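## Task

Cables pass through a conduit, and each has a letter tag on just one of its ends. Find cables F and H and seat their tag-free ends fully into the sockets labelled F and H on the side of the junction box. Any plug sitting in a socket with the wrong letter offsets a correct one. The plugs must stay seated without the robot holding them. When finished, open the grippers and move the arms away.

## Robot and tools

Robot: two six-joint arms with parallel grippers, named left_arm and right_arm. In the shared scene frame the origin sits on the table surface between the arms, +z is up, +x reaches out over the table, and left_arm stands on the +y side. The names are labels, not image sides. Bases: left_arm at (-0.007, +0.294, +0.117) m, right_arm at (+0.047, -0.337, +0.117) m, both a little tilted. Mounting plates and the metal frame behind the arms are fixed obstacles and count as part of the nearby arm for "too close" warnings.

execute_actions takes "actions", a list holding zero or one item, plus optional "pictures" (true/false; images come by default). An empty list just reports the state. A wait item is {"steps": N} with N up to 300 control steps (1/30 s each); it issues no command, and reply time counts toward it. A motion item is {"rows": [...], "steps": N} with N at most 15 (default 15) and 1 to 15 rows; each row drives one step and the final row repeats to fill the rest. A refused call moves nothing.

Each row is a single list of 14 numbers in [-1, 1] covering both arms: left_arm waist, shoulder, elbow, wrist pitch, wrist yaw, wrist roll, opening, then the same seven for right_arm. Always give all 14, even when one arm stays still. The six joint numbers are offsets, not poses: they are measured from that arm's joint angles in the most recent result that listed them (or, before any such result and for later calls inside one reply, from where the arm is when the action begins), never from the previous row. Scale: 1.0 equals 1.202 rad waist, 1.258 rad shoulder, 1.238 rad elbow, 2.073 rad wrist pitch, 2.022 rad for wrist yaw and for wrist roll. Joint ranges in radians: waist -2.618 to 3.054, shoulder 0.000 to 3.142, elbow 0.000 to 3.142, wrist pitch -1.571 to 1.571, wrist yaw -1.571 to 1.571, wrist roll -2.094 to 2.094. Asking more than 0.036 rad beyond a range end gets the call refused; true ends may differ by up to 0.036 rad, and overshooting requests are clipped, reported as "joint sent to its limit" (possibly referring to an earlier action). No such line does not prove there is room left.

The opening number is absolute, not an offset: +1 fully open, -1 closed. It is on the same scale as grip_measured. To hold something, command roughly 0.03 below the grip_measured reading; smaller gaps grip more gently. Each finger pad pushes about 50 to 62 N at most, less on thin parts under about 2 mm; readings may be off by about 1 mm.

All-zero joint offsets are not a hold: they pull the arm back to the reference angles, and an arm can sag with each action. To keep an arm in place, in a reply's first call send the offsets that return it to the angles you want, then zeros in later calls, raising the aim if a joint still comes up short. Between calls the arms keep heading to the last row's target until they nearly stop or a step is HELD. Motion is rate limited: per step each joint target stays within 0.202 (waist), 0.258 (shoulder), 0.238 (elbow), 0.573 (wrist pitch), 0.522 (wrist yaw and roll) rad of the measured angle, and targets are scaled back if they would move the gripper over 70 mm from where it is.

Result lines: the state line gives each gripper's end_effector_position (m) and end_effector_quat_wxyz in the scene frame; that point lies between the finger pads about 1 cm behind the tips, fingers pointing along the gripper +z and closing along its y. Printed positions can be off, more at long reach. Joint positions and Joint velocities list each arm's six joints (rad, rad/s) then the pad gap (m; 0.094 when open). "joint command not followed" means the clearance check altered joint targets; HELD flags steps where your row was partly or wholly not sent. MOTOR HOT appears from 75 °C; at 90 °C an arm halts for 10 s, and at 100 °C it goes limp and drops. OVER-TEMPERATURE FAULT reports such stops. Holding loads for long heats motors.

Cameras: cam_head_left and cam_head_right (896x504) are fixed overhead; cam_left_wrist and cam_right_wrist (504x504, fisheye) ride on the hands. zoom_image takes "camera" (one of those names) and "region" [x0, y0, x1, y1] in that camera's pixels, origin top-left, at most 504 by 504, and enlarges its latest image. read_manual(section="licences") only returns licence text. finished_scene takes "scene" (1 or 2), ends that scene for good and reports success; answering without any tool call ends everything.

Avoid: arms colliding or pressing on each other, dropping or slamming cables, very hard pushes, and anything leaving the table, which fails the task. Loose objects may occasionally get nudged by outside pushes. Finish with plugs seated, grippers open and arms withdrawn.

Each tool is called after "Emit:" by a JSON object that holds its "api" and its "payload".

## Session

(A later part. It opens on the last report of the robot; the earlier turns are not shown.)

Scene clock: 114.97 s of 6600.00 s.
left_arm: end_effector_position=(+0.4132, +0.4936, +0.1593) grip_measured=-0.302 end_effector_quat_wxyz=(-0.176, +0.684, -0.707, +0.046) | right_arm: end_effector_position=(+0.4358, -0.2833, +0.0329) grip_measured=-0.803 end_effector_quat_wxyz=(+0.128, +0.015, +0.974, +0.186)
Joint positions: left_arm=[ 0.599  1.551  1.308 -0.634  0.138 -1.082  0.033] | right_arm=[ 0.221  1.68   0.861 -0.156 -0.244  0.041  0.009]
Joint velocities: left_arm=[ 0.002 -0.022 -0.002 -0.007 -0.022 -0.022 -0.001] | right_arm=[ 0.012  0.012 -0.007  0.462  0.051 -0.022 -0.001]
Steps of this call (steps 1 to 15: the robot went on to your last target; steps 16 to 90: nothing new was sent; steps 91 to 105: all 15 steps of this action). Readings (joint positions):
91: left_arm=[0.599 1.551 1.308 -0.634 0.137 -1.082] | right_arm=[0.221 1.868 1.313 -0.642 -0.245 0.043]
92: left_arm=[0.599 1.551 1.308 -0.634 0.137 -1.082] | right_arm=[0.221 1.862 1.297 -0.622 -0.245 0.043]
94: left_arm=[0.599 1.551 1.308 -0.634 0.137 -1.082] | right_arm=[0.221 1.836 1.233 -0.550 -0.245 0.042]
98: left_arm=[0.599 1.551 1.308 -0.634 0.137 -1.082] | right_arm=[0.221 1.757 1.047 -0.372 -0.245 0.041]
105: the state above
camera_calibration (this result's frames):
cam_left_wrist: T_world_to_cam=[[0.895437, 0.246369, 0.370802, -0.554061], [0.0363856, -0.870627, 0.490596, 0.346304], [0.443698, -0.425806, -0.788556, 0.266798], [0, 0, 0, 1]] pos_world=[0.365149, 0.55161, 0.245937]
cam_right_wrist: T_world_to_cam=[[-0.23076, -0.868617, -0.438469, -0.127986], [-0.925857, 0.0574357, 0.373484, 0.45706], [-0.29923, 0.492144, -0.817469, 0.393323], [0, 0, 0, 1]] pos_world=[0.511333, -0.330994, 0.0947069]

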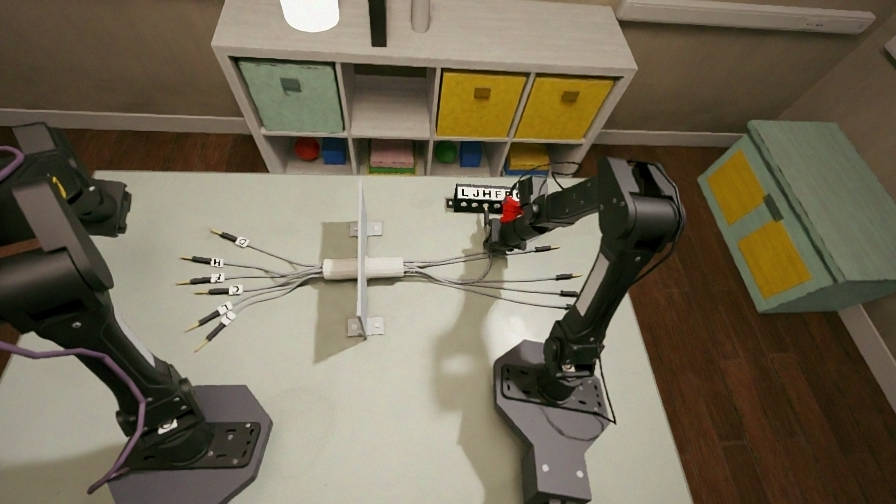

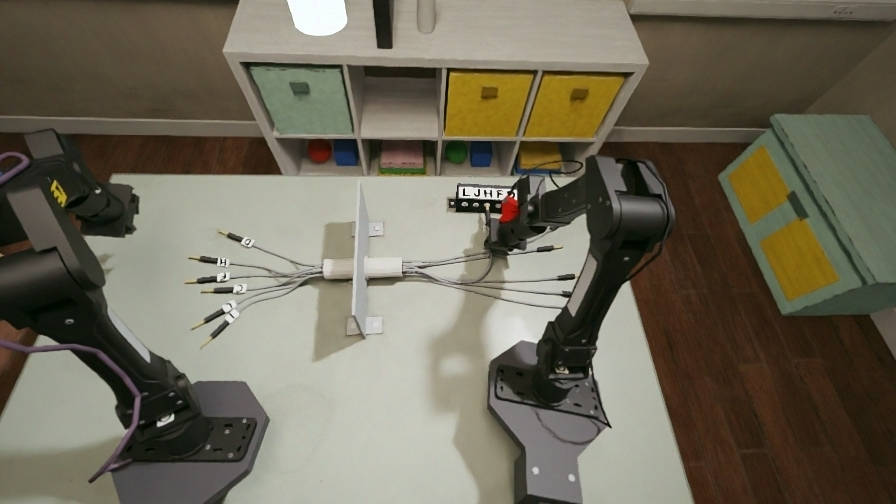

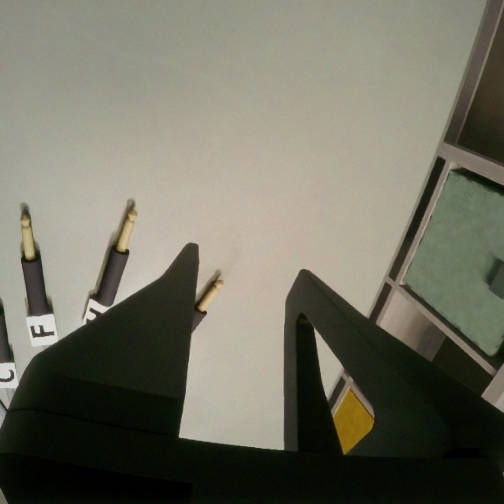

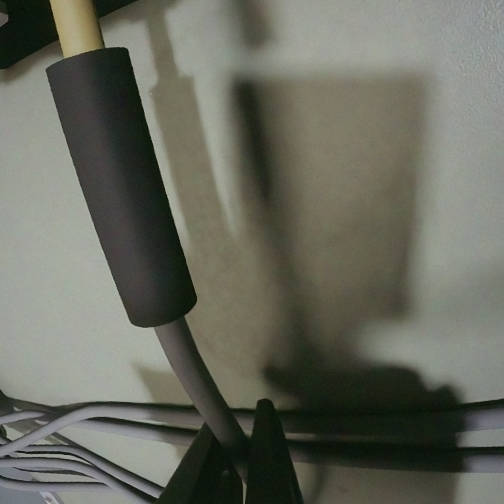

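Emit:
{"api": "execute_actions", "payload": {"actions": [{"steps":15}]}}

Scene clock: 115.47 s of 6600.00 s.
left_arm: end_effector_position=(+0.4132, +0.4936, +0.1593) grip_measured=-0.302 end_effector_quat_wxyz=(-0.176, +0.684, -0.707, +0.046) | right_arm: end_effector_position=(+0.4569, -0.2843, +0.0395) grip_measured=-0.803 end_effector_quat_wxyz=(+0.172, +0.012, +0.967, +0.186)
Joint positions: left_arm=[ 0.599  1.551  1.308 -0.634  0.138 -1.082  0.033] | right_arm=[ 0.221  1.68   0.861 -0.065 -0.244  0.041  0.009]
Joint velocities: left_arm=[ 0.012  0.007 -0.002 -0.007  0.051 -0.022 -0.   ] | right_arm=[ 0.002 -0.012  0.007 -0.051 -0.11   0.007  0.   ]
Steps of this call (steps 1 to 15: the robot went on to your last target). Readings (joint positions):
1: left_arm=[0.599 1.551 1.308 -0.634 0.138 -1.082] | right_arm=[0.221 1.680 0.861 -0.137 -0.244 0.041]
2: left_arm=[0.599 1.551 1.308 -0.634 0.138 -1.082] | right_arm=[0.221 1.680 0.861 -0.119 -0.244 0.041]
4: left_arm=[0.599 1.551 1.308 -0.634 0.138 -1.082] | right_arm=[0.221 1.680 0.861 -0.097 -0.244 0.041]
8: left_arm=[0.599 1.551 1.308 -0.634 0.138 -1.082] | right_arm=[0.221 1.680 0.861 -0.075 -0.244 0.041]
15: the state above
camera_calibration (this result's frames):
cam_left_wrist: T_world_to_cam=[[0.895437, 0.246369, 0.370802, -0.554061], [0.0363856, -0.870627, 0.490596, 0.346304], [0.443698, -0.425806, -0.788556, 0.266798], [0, 0, 0, 1]] pos_world=[0.365149, 0.55161, 0.245937]
cam_right_wrist: T_world_to_cam=[[-0.200522, -0.866278, -0.457552, -0.133445], [-0.954954, 0.0685472, 0.288729, 0.493923], [-0.218755, 0.494837, -0.841001, 0.370439], [0, 0, 0, 1]] pos_world=[0.525951, -0.332764, 0.107872]

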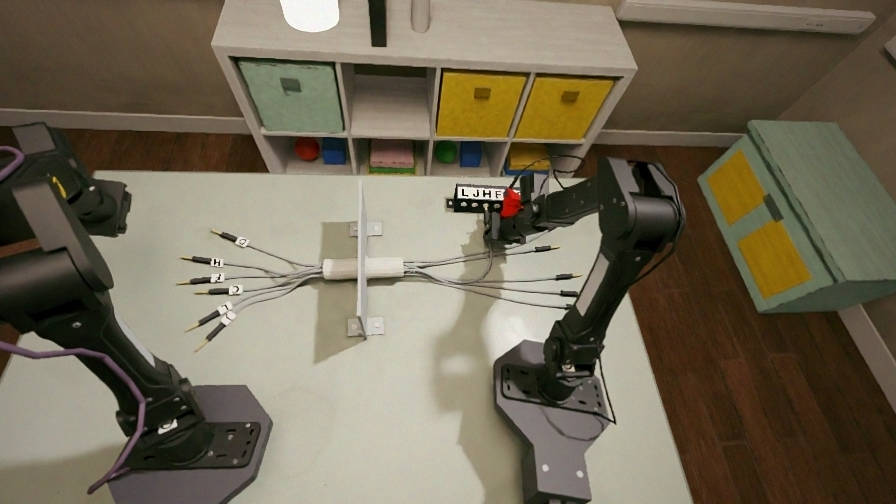

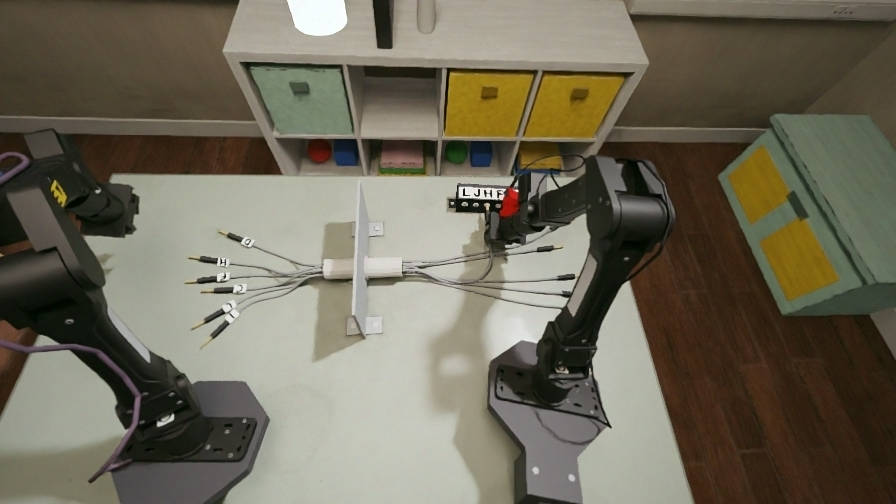

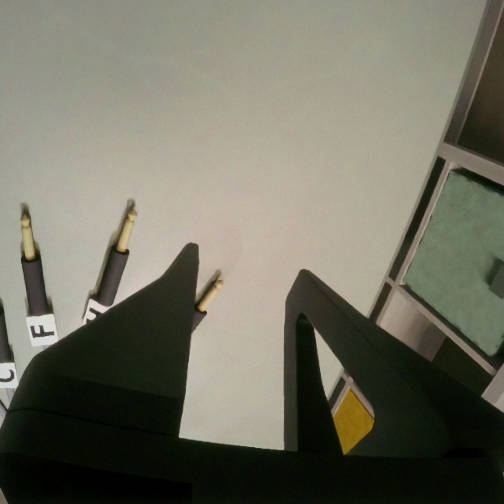

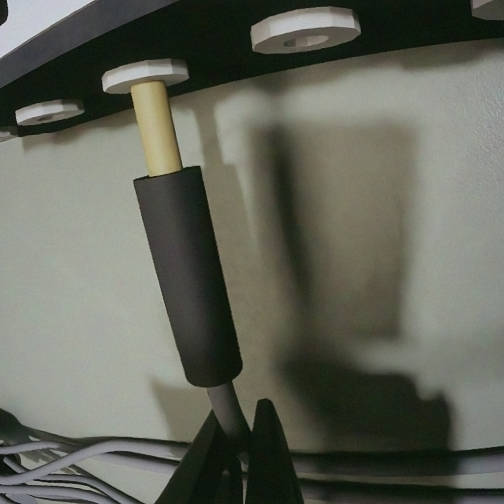

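Emit:
{"api": "execute_actions", "payload": {"actions": [{"rows":[[0,0,0,0,0,0,-0.3,0,0.0,0.015,0.01,0,0,-0.82],[0,0,0,0,0,0,-0.3,0,0.005,0.025,0.02,0,0,-0.82],[0,0,0,0,0,0,-0.3,0,0.01,0.035,0.03,0,0,-0.82],[0,0,0,0,0,0,-0.3,0,0.015,0.045,0.035,0,0,-0.82],[0,0,0,0,0,0,-0.3,0,0.02,0.055,0.04,0,0,-0.82],[0,0,0,0,0,0,-0.3,0,0.022,0.065,0.04,0,0,-0.82]],"steps":15}]}}

Scene clock: 118.10 s of 6600.00 s.
left_arm: end_effector_position=(+0.4133, +0.4934, +0.1593) grip_measured=-0.302 end_effector_quat_wxyz=(-0.176, +0.684, -0.707, +0.046) | right_arm: end_effector_position=(+0.4832, -0.2856, +0.0481) grip_measured=-0.817 end_effector_quat_wxyz=(+0.209, +0.010, +0.960, +0.185)
Joint positions: left_arm=[ 0.599  1.551  1.308 -0.634  0.139 -1.082  0.033] | right_arm=[ 0.221  1.699  0.906 -0.017 -0.244  0.041  0.009]
Joint velocities: left_arm=[ 0.002 -0.002 -0.017  0.081 -0.007 -0.007 -0.001] | right_arm=[-0.012  0.002  0.017  0.095  0.007  0.037 -0.001]
Steps of this call (steps 1 to 15: the robot went on to your last target; steps 16 to 64: nothing new was sent; steps 65 to 79: all 15 steps of this action). Readings (joint positions):
65: left_arm=[0.599 1.551 1.308 -0.634 0.138 -1.082] | right_arm=[0.221 1.680 0.861 -0.063 -0.244 0.041]
66: left_arm=[0.599 1.551 1.308 -0.634 0.138 -1.082] | right_arm=[0.221 1.680 0.861 -0.061 -0.244 0.041]
68: left_arm=[0.599 1.551 1.308 -0.634 0.139 -1.082] | right_arm=[0.221 1.681 0.864 -0.052 -0.244 0.041]
72: left_arm=[0.599 1.551 1.308 -0.634 0.139 -1.082] | right_arm=[0.221 1.698 0.902 -0.033 -0.244 0.041]
79: the state above
camera_calibration (this result's frames):
cam_left_wrist: T_world_to_cam=[[0.895341, 0.246357, 0.371043, -0.554099], [0.0356061, -0.870017, 0.491735, 0.34593], [0.443956, -0.427059, -0.787733, 0.267017], [0, 0, 0, 1]] pos_world=[0.365247, 0.551503, 0.245827]
cam_right_wrist: T_world_to_cam=[[-0.174811, -0.86478, -0.47074, -0.136711], [-0.972842, 0.0780291, 0.217924, 0.531401], [-0.151725, 0.496051, -0.854934, 0.352721], [0, 0, 0, 1]] pos_world=[0.546587, -0.334657, 0.121393]

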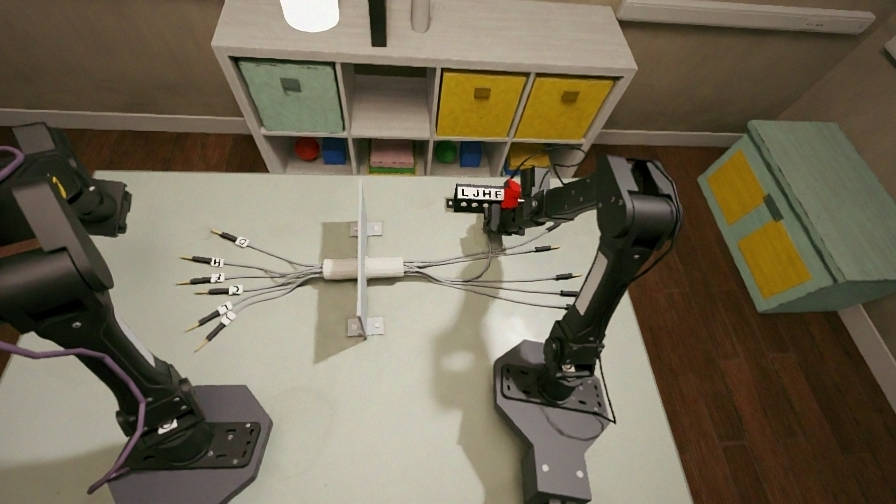

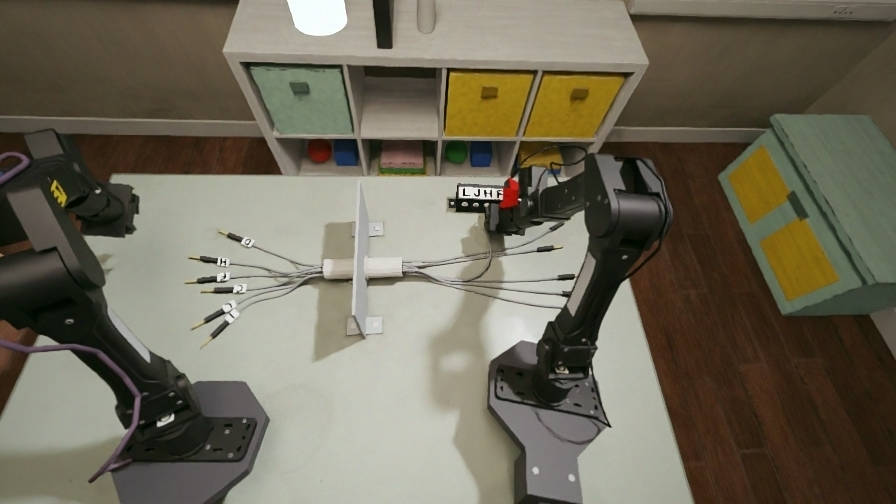

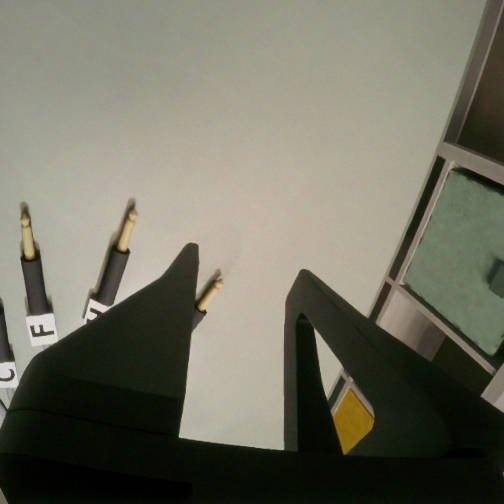

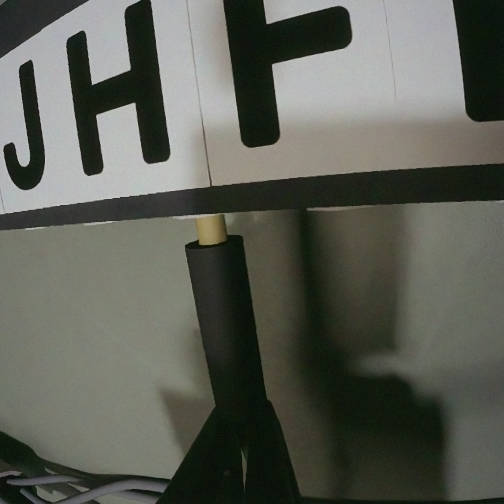

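Emit:
{"api": "execute_actions", "payload": {"actions": [{"rows":[[0,0,0,0,0,0,-0.3,0,0.01,0.015,0,0,0,-0.82],[0,0,0,0,0,0,-0.3,0,0.02,0.03,0,0,0,-0.82],[0,0,0,0,0,0,-0.3,0,0.028,0.04,0,0,0,-0.82],[0,0,0,0,0,0,-0.3,0,0.034,0.05,0,0,0,-0.82],[0,0,0,0,0,0,-0.3,0,0.04,0.06,0,0,0,-0.82]],"steps":15}]}}

Scene clock: 119.23 s of 6600.00 s.
left_arm: end_effector_position=(+0.4134, +0.4931, +0.1593) grip_measured=-0.302 end_effector_quat_wxyz=(-0.176, +0.684, -0.707, +0.047) | right_arm: end_effector_position=(+0.4858, -0.2843, +0.0391) grip_measured=-0.817 end_effector_quat_wxyz=(+0.195, +0.010, +0.963, +0.185)
Joint positions: left_arm=[ 0.599  1.551  1.308 -0.634  0.141 -1.082  0.033] | right_arm=[ 0.221  1.743  0.943 -0.038 -0.244  0.041  0.009]
Joint velocities: left_arm=[-0.012  0.002 -0.002  0.007 -0.051 -0.066 -0.001] | right_arm=[-0.002 -0.002  0.002 -0.051 -0.095 -0.037 -0.001]
Steps of this call (steps 1 to 15: the robot went on to your last target; steps 16 to 19: nothing new was sent; steps 20 to 34: all 15 steps of this action). Readings (joint positions):
20: left_arm=[0.599 1.551 1.308 -0.634 0.139 -1.082] | right_arm=[0.221 1.699 0.906 -0.013 -0.242 0.041]
21: left_arm=[0.599 1.551 1.308 -0.634 0.140 -1.082] | right_arm=[0.221 1.700 0.906 -0.013 -0.242 0.041]
23: left_arm=[0.599 1.551 1.308 -0.634 0.140 -1.082] | right_arm=[0.221 1.712 0.916 -0.018 -0.242 0.041]
27: left_arm=[0.599 1.551 1.308 -0.634 0.140 -1.082] | right_arm=[0.221 1.742 0.940 -0.033 -0.244 0.041]
34: the state above
camera_calibration (this result's frames):
cam_left_wrist: T_world_to_cam=[[0.895244, 0.246345, 0.371284, -0.554138], [0.0348261, -0.869405, 0.492872, 0.345556], [0.444213, -0.42831, -0.786909, 0.267235], [0, 0, 0, 1]] pos_world=[0.365345, 0.551396, 0.245717]
cam_right_wrist: T_world_to_cam=[[-0.184375, -0.865093, -0.466498, -0.134994], [-0.966758, 0.0740733, 0.244729, 0.530674], [-0.177158, 0.496112, -0.849993, 0.356943], [0, 0, 0, 1]] pos_world=[0.551379, -0.333175, 0.110553]

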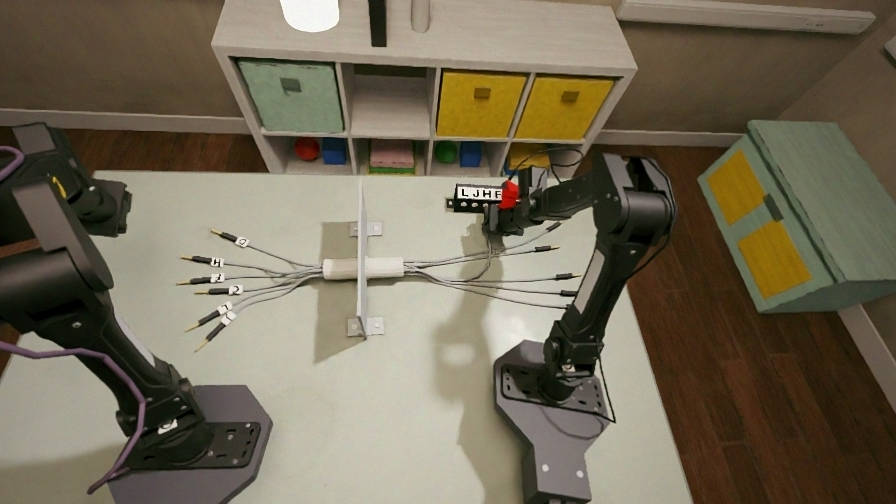

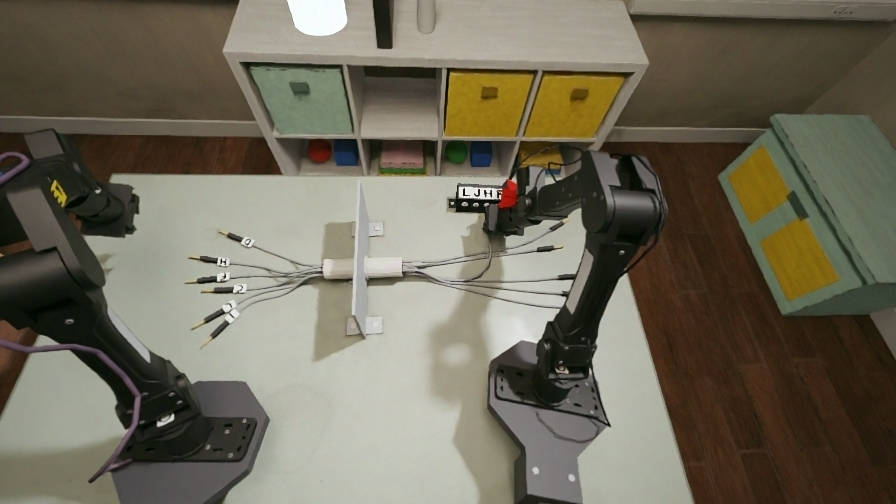

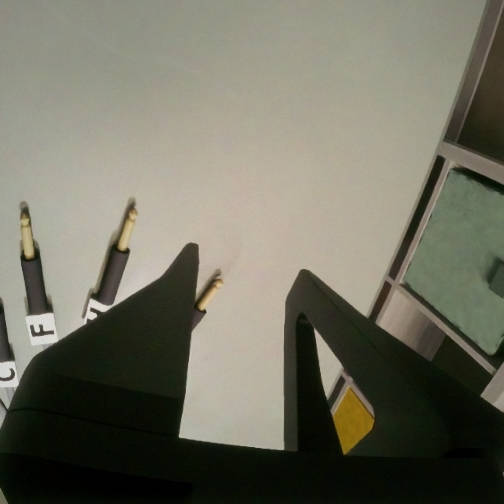

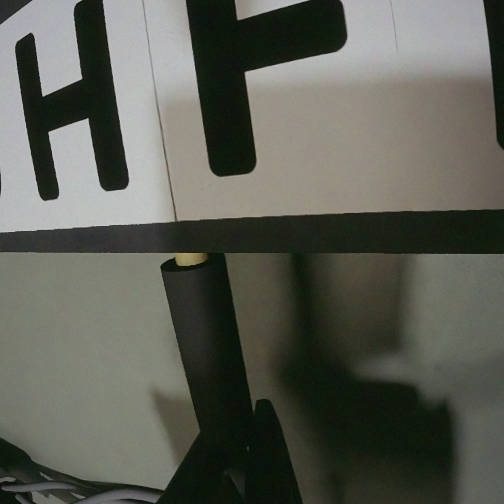

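Emit:
{"api": "execute_actions", "payload": {"actions": [{"rows":[[0,0,0,0,0,0,-0.3,0,-0.01,0.015,0.02,0,0,-0.82],[0,0,0,0,0,0,-0.3,0,-0.01,0.03,0.04,0,0,-0.82],[0,0,0,0,0,0,-0.3,0,-0.01,0.04,0.06,0,0,-0.82],[0,0,0,0,0,0,-0.3,0,-0.01,0.05,0.08,0,0,-0.82],[0,0,0,0,0,0,-0.3,0,-0.01,0.055,0.1,0,0,-0.82]],"steps":15}]}}

Scene clock: 120.47 s of 6600.00 s.
left_arm: end_effector_position=(+0.4135, +0.4929, +0.1593) grip_measured=-0.302 end_effector_quat_wxyz=(-0.175, +0.683, -0.707, +0.048) | right_arm: end_effector_position=(+0.4877, -0.2842, +0.0400) grip_measured=-0.817 end_effector_quat_wxyz=(+0.199, +0.010, +0.962, +0.186)
Joint positions: left_arm=[ 0.599  1.551  1.308 -0.634  0.142 -1.082  0.033] | right_arm=[ 0.221  1.743  0.943 -0.029 -0.246  0.041  0.009]
Joint velocities: left_arm=[-0.007  0.002  0.002 -0.007 -0.022 -0.051 -0.   ] | right_arm=[-0.017 -0.007 -0.007  0.11  -0.007 -0.007 -0.001]
Steps of this call (steps 1 to 15: the robot went on to your last target; steps 16 to 22: nothing new was sent; steps 23 to 37: all 15 steps of this action). Readings (joint positions):
23: left_arm=[0.599 1.551 1.308 -0.634 0.141 -1.082] | right_arm=[0.221 1.743 0.943 -0.038 -0.244 0.041]
24: left_arm=[0.599 1.551 1.308 -0.634 0.141 -1.082] | right_arm=[0.221 1.743 0.943 -0.036 -0.244 0.041]
26: left_arm=[0.599 1.551 1.308 -0.634 0.142 -1.082] | right_arm=[0.221 1.743 0.943 -0.032 -0.245 0.041]
30: left_arm=[0.599 1.551 1.308 -0.634 0.142 -1.082] | right_arm=[0.221 1.743 0.943 -0.029 -0.246 0.041]
37: the state above
camera_calibration (this result's frames):
cam_left_wrist: T_world_to_cam=[[0.895172, 0.246336, 0.371465, -0.554167], [0.0342409, -0.868944, 0.493724, 0.345275], [0.444404, -0.429248, -0.786289, 0.267398], [0, 0, 0, 1]] pos_world=[0.365419, 0.551316, 0.245635]
cam_right_wrist: T_world_to_cam=[[-0.180725, -0.864358, -0.469281, -0.135546], [-0.968831, 0.0742601, 0.236329, 0.533712], [-0.169424, 0.497365, -0.850837, 0.354622], [0, 0, 0, 1]] pos_world=[0.552661, -0.33317, 0.111985]

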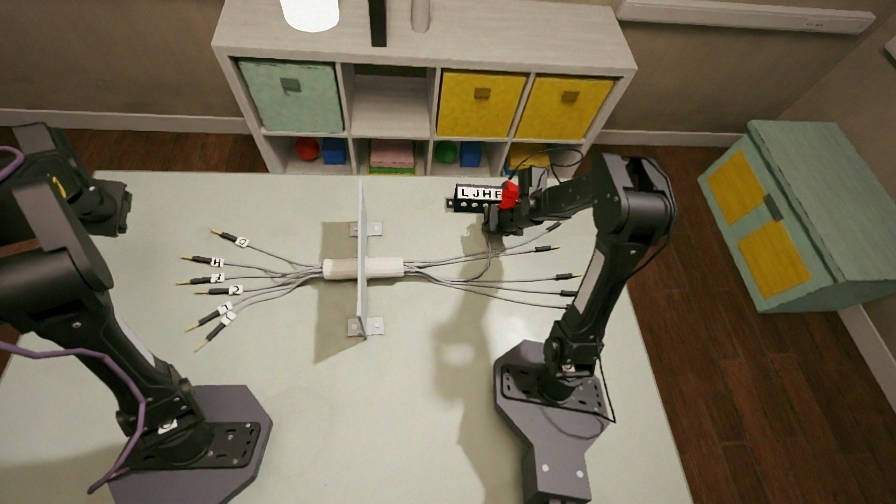

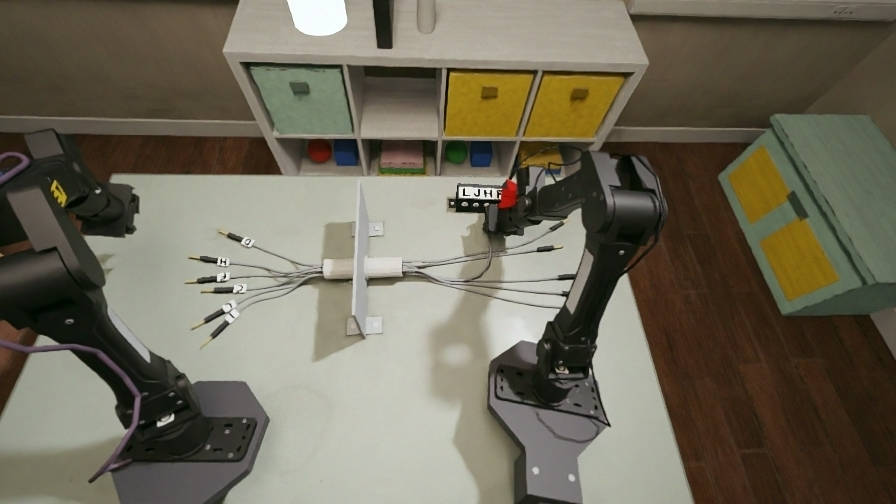

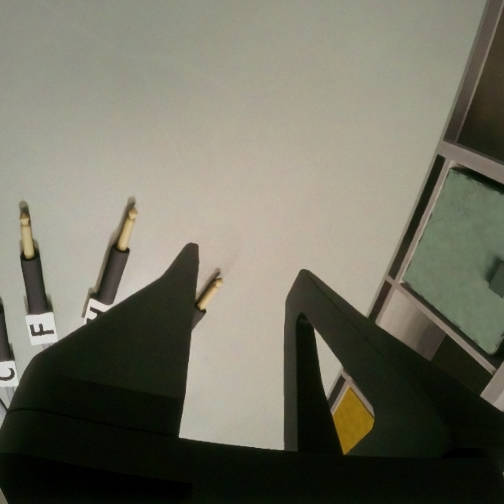

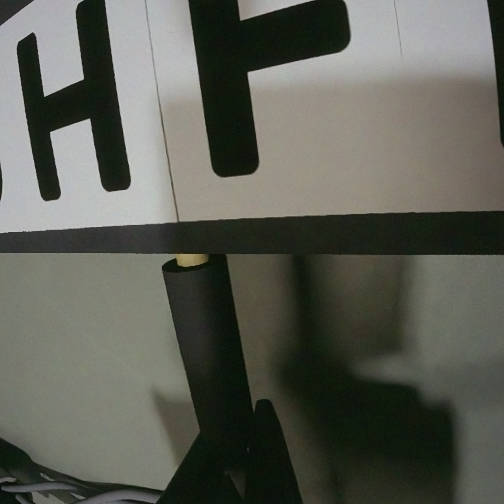

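Emit:
{"api": "execute_actions", "payload": {"actions": [{"rows":[[0,0,0,0,0,0,-0.3,0,-0.02,0.02,0.02,0,0,-0.82],[0,0,0,0,0,0,-0.3,0,-0.035,0.04,0.03,0,0,-0.82],[0,0,0,0,0,0,-0.3,0,-0.04,0.06,0.04,0,0,-0.82],[0,0,0,0,0,0,-0.3,0,-0.04,0.075,0.05,0,0,-0.82],[0,0,0,0,0,0,-0.3,0,-0.04,0.09,0.06,0,0,-0.82]],"steps":15}]}}

Scene clock: 121.80 s of 6600.00 s.
left_arm: end_effector_position=(+0.4136, +0.4927, +0.1593) grip_measured=-0.302 end_effector_quat_wxyz=(-0.175, +0.683, -0.707, +0.048) | right_arm: end_effector_position=(+0.4929, -0.2859, +0.0449) grip_measured=-0.817 end_effector_quat_wxyz=(+0.197, +0.011, +0.963, +0.183)
Joint positions: left_arm=[ 0.599  1.551  1.308 -0.634  0.144 -1.082  0.033] | right_arm=[ 0.221  1.741  0.976 -0.069 -0.239  0.042  0.009]
Joint velocities: left_arm=[ 0.007 -0.017  0.002  0.007  0.007  0.11  -0.001] | right_arm=[ 0.007  0.007  0.007 -0.022 -0.022  0.007 -0.   ]
Steps of this call (steps 1 to 15: the robot went on to your last target; steps 16 to 25: nothing new was sent; steps 26 to 40: all 15 steps of this action). Readings (joint positions):
26: left_arm=[0.599 1.551 1.308 -0.634 0.142 -1.082] | right_arm=[0.221 1.743 0.943 -0.035 -0.246 0.041]
27: left_arm=[0.599 1.551 1.308 -0.634 0.142 -1.082] | right_arm=[0.221 1.742 0.943 -0.036 -0.246 0.041]
29: left_arm=[0.599 1.551 1.308 -0.634 0.143 -1.082] | right_arm=[0.221 1.741 0.953 -0.039 -0.243 0.041]
33: left_arm=[0.599 1.551 1.308 -0.634 0.143 -1.082] | right_arm=[0.221 1.741 0.972 -0.062 -0.240 0.042]
40: the state above
camera_calibration (this result's frames):
cam_left_wrist: T_world_to_cam=[[0.895075, 0.246325, 0.371706, -0.554206], [0.0334604, -0.868329, 0.494859, 0.3449], [0.444659, -0.430499, -0.785461, 0.267615], [0, 0, 0, 1]] pos_world=[0.365517, 0.551209, 0.245526]
cam_right_wrist: T_world_to_cam=[[-0.185442, -0.866664, -0.463146, -0.132495], [-0.967196, 0.0777052, 0.241856, 0.537667], [-0.173619, 0.492803, -0.852644, 0.361327], [0, 0, 0, 1]] pos_world=[0.558192, -0.334671, 0.116681]

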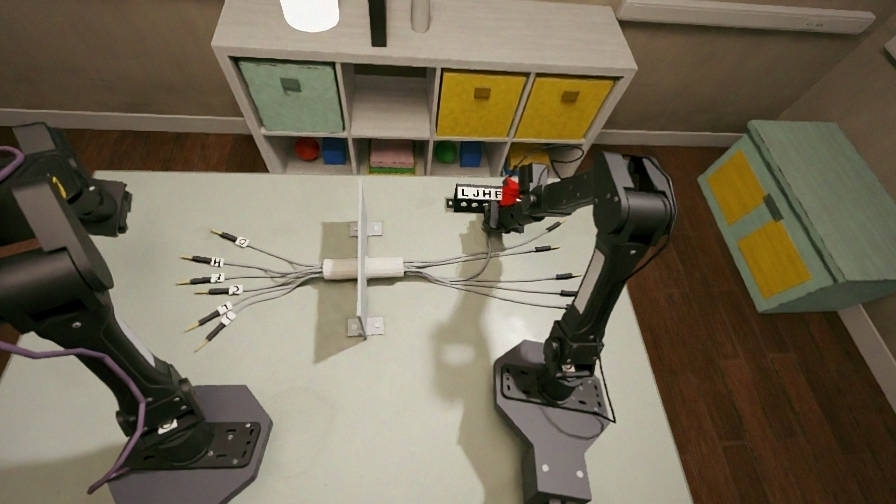

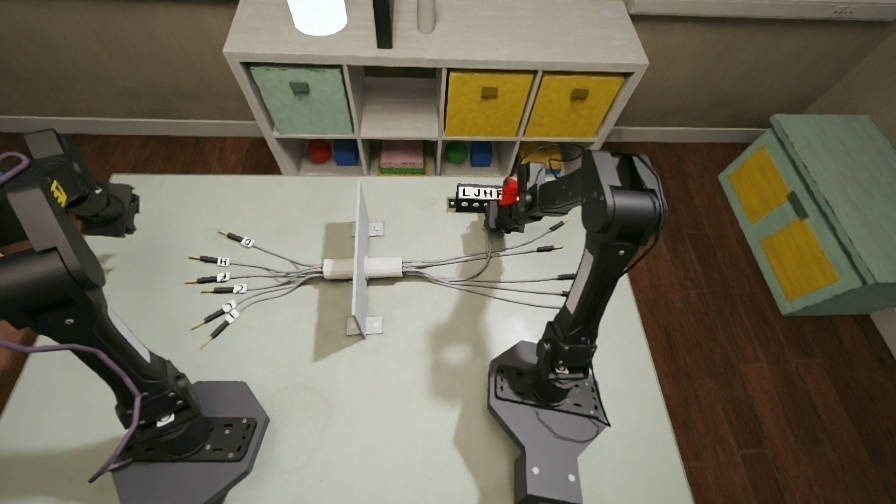

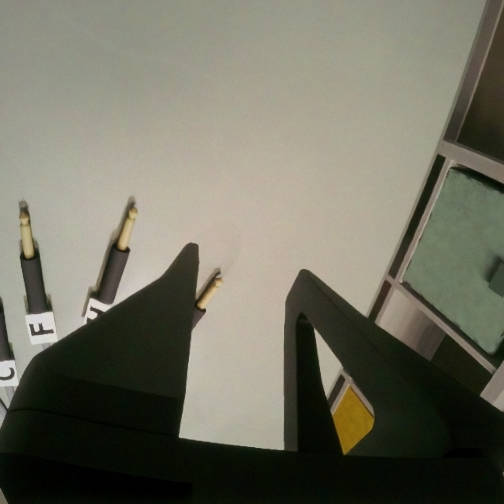

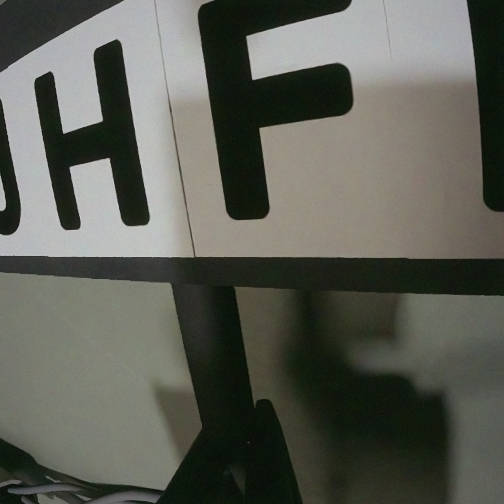

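Progress. Same push again.

Emit:
{"api": "execute_actions", "payload": {"actions": [{"rows":[[0,0,0,0,0,0,-0.3,0,0,0.03,0.03,0,0,-0.82],[0,0,0,0,0,0,-0.3,0,0,0.05,0.05,0,0,-0.82],[0,0,0,0,0,0,-0.3,0,0,0.07,0.07,0,0,-0.82],[0,0,0,0,0,0,-0.3,0,0,0.085,0.09,0,0,-0.82],[0,0,0,0,0,0,-0.3,0,0,0.095,0.1,0,0,-0.82]],"steps":15}]}}

Emit:
{"api": "zoom_image", "payload": {"camera": "cam_head_left", "region": [440,170,540,250]}}

Scene clock: 123.43 s of 6600.00 s.
left_arm: end_effector_position=(+0.4137, +0.4925, +0.1593) grip_measured=-0.302 end_effector_quat_wxyz=(-0.175, +0.683, -0.707, +0.049) | right_arm: end_effector_position=(+0.4935, -0.2855, +0.0439) grip_measured=-0.817 end_effector_quat_wxyz=(+0.187, +0.012, +0.965, +0.184)
Joint positions: left_arm=[ 0.599  1.551  1.308 -0.634  0.145 -1.082  0.033] | right_arm=[ 0.221  1.752  1.    -0.103 -0.241  0.042  0.009]
Joint velocities: left_arm=[-0.002  0.017 -0.022 -0.037  0.022  0.022 -0.   ] | right_arm=[ 0.002 -0.012 -0.002 -0.037 -0.007 -0.081 -0.   ]
Steps of this call (steps 1 to 15: the robot went on to your last target; steps 16 to 34: nothing new was sent; steps 35 to 49: all 15 steps of this action). Readings (joint positions):
35: left_arm=[0.599 1.551 1.308 -0.634 0.144 -1.082] | right_arm=[0.221 1.743 0.976 -0.074 -0.238 0.042]
36: left_arm=[0.599 1.551 1.308 -0.634 0.144 -1.082] | right_arm=[0.221 1.744 0.978 -0.073 -0.238 0.042]
38: left_arm=[0.599 1.551 1.308 -0.634 0.144 -1.082] | right_arm=[0.221 1.749 0.987 -0.080 -0.239 0.042]
42: left_arm=[0.599 1.551 1.308 -0.634 0.145 -1.082] | right_arm=[0.221 1.752 0.997 -0.097 -0.241 0.042]
49: the state above
camera_calibration (this result's frames):
cam_left_wrist: T_world_to_cam=[[0.895002, 0.246317, 0.371886, -0.554235], [0.0328747, -0.867866, 0.49571, 0.344618], [0.444849, -0.431435, -0.784839, 0.267777], [0, 0, 0, 1]] pos_world=[0.365591, 0.551129, 0.245444]
cam_right_wrist: T_world_to_cam=[[-0.191781, -0.866563, -0.460747, -0.129437], [-0.962509, 0.07431, 0.260873, 0.534326], [-0.191824, 0.493504, -0.848326, 0.369427], [0, 0, 0, 1]] pos_world=[0.560336, -0.334185, 0.114366]

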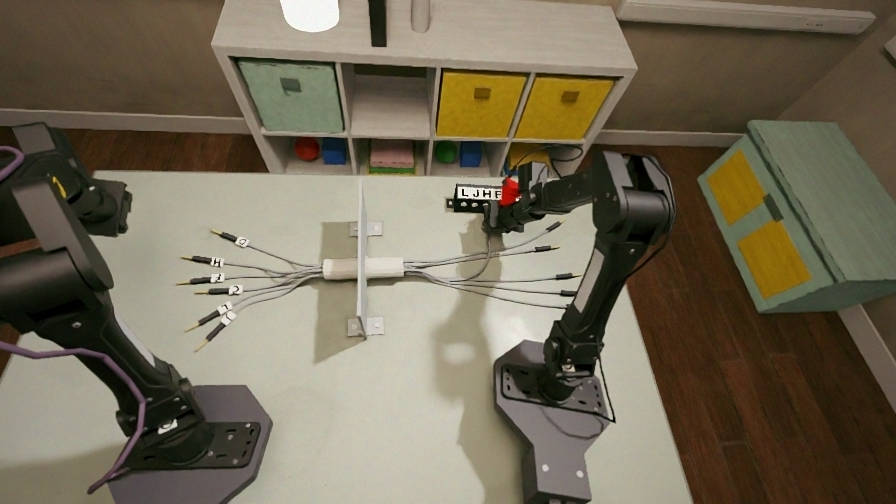

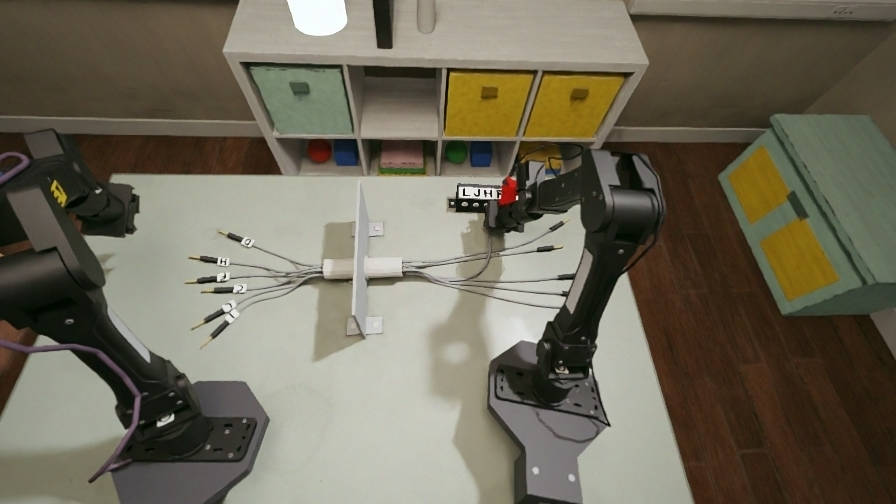

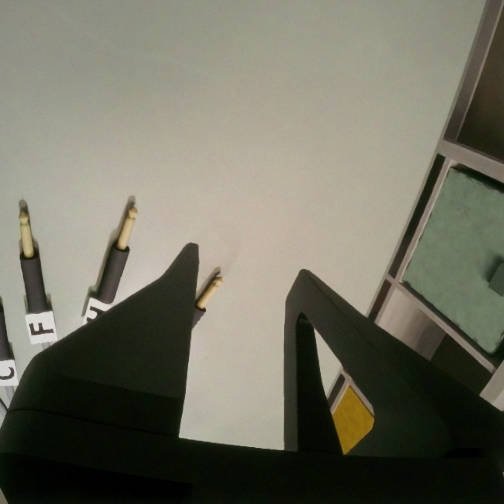

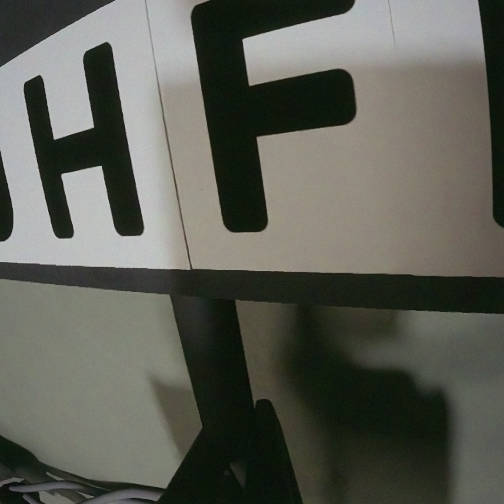

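Region (440, 170, 540, 250) of cam_head_left's 896x504 image, scaled by 5.040, with more detail than that image has; it fills the top 403 rows of this view, and the rest is white.

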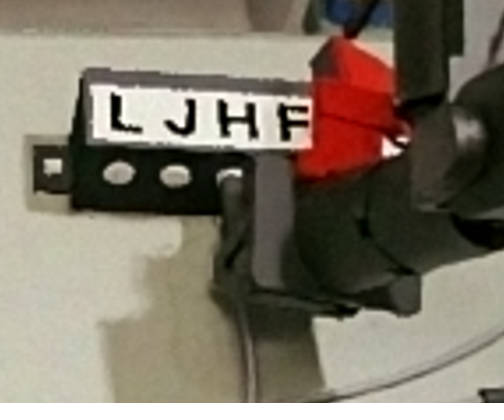

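Emit:
{"api": "execute_actions", "payload": {"actions": [{"rows":[[0,0,0,0,0,0,-0.3,0,0,0,0,0,0,-0.5],[0,0,0,0,0,0,-0.3,0,-0.01,-0.02,0,0,0,-0.45],[0,0,0,0,0,0,-0.3,0,-0.02,-0.04,0,0,0,-0.45],[0,0,0,0,0,0,-0.3,0,-0.035,-0.06,0,0,0,-0.45],[0,0,0,0,0,0,-0.3,0,-0.05,-0.085,0.01,0,0,-0.45],[0,0,0,0,0,0,-0.3,0,-0.06,-0.11,0.02,0,0,-0.45]],"steps":15}]}}

Scene clock: 124.60 s of 6600.00 s.
left_arm: end_effector_position=(+0.4138, +0.4923, +0.1593) grip_measured=-0.302 end_effector_quat_wxyz=(-0.175, +0.683, -0.707, +0.050) | right_arm: end_effector_position=(+0.4519, -0.2835, +0.0294) grip_measured=-0.453 end_effector_quat_wxyz=(+0.155, +0.013, +0.971, +0.184)
Joint positions: left_arm=[ 0.599  1.551  1.308 -0.634  0.146 -1.082  0.033] | right_arm=[ 0.221  1.713  0.872 -0.079 -0.24   0.042  0.026]
Joint velocities: left_arm=[ 0.002  0.002 -0.017 -0.007 -0.007 -0.007 -0.001] | right_arm=[-0.027  0.007  0.002 -0.037  0.066  0.007 -0.   ]
Steps of this call (steps 1 to 15: the robot went on to your last target; steps 16 to 20: nothing new was sent; steps 21 to 35: all 15 steps of this action). Readings (joint positions):
21: left_arm=[0.599 1.551 1.308 -0.634 0.145 -1.082] | right_arm=[0.221 1.752 1.000 -0.112 -0.241 0.042]
22: left_arm=[0.599 1.551 1.308 -0.634 0.145 -1.082] | right_arm=[0.221 1.752 1.000 -0.111 -0.241 0.042]
24: left_arm=[0.599 1.551 1.308 -0.634 0.146 -1.082] | right_arm=[0.221 1.750 0.987 -0.100 -0.241 0.042]
28: left_arm=[0.599 1.551 1.308 -0.634 0.146 -1.082] | right_arm=[0.221 1.715 0.893 -0.084 -0.240 0.042]
35: the state above
camera_calibration (this result's frames):
cam_left_wrist: T_world_to_cam=[[0.894905, 0.246307, 0.372127, -0.554273], [0.0320934, -0.867247, 0.496843, 0.344242], [0.445102, -0.432684, -0.784008, 0.267994], [0, 0, 0, 1]] pos_world=[0.36569, 0.551021, 0.245335]
cam_right_wrist: T_world_to_cam=[[-0.214144, -0.868281, -0.447471, -0.133148], [-0.944087, 0.0664135, 0.322938, 0.485525], [-0.250682, 0.491607, -0.833955, 0.373773], [0, 0, 0, 1]] pos_world=[0.523564, -0.331605, 0.0953351]

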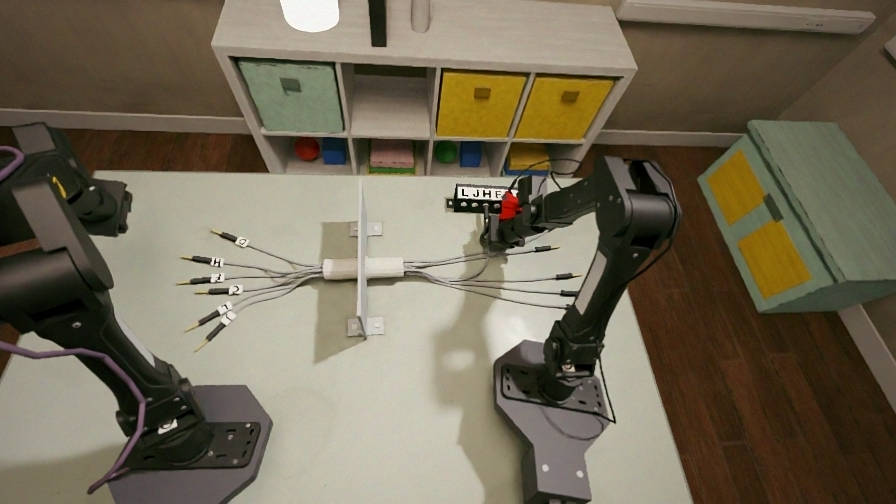

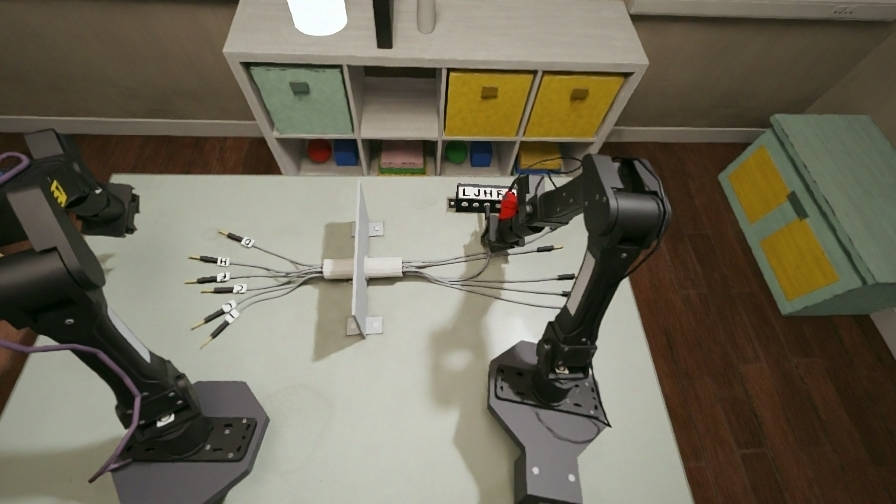

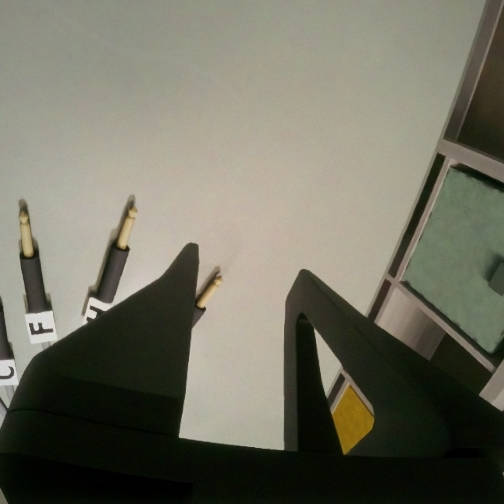

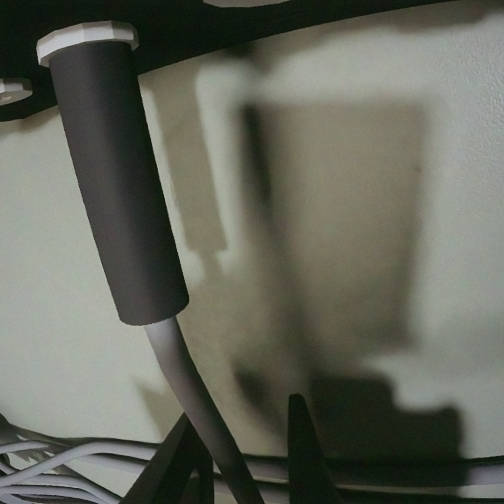

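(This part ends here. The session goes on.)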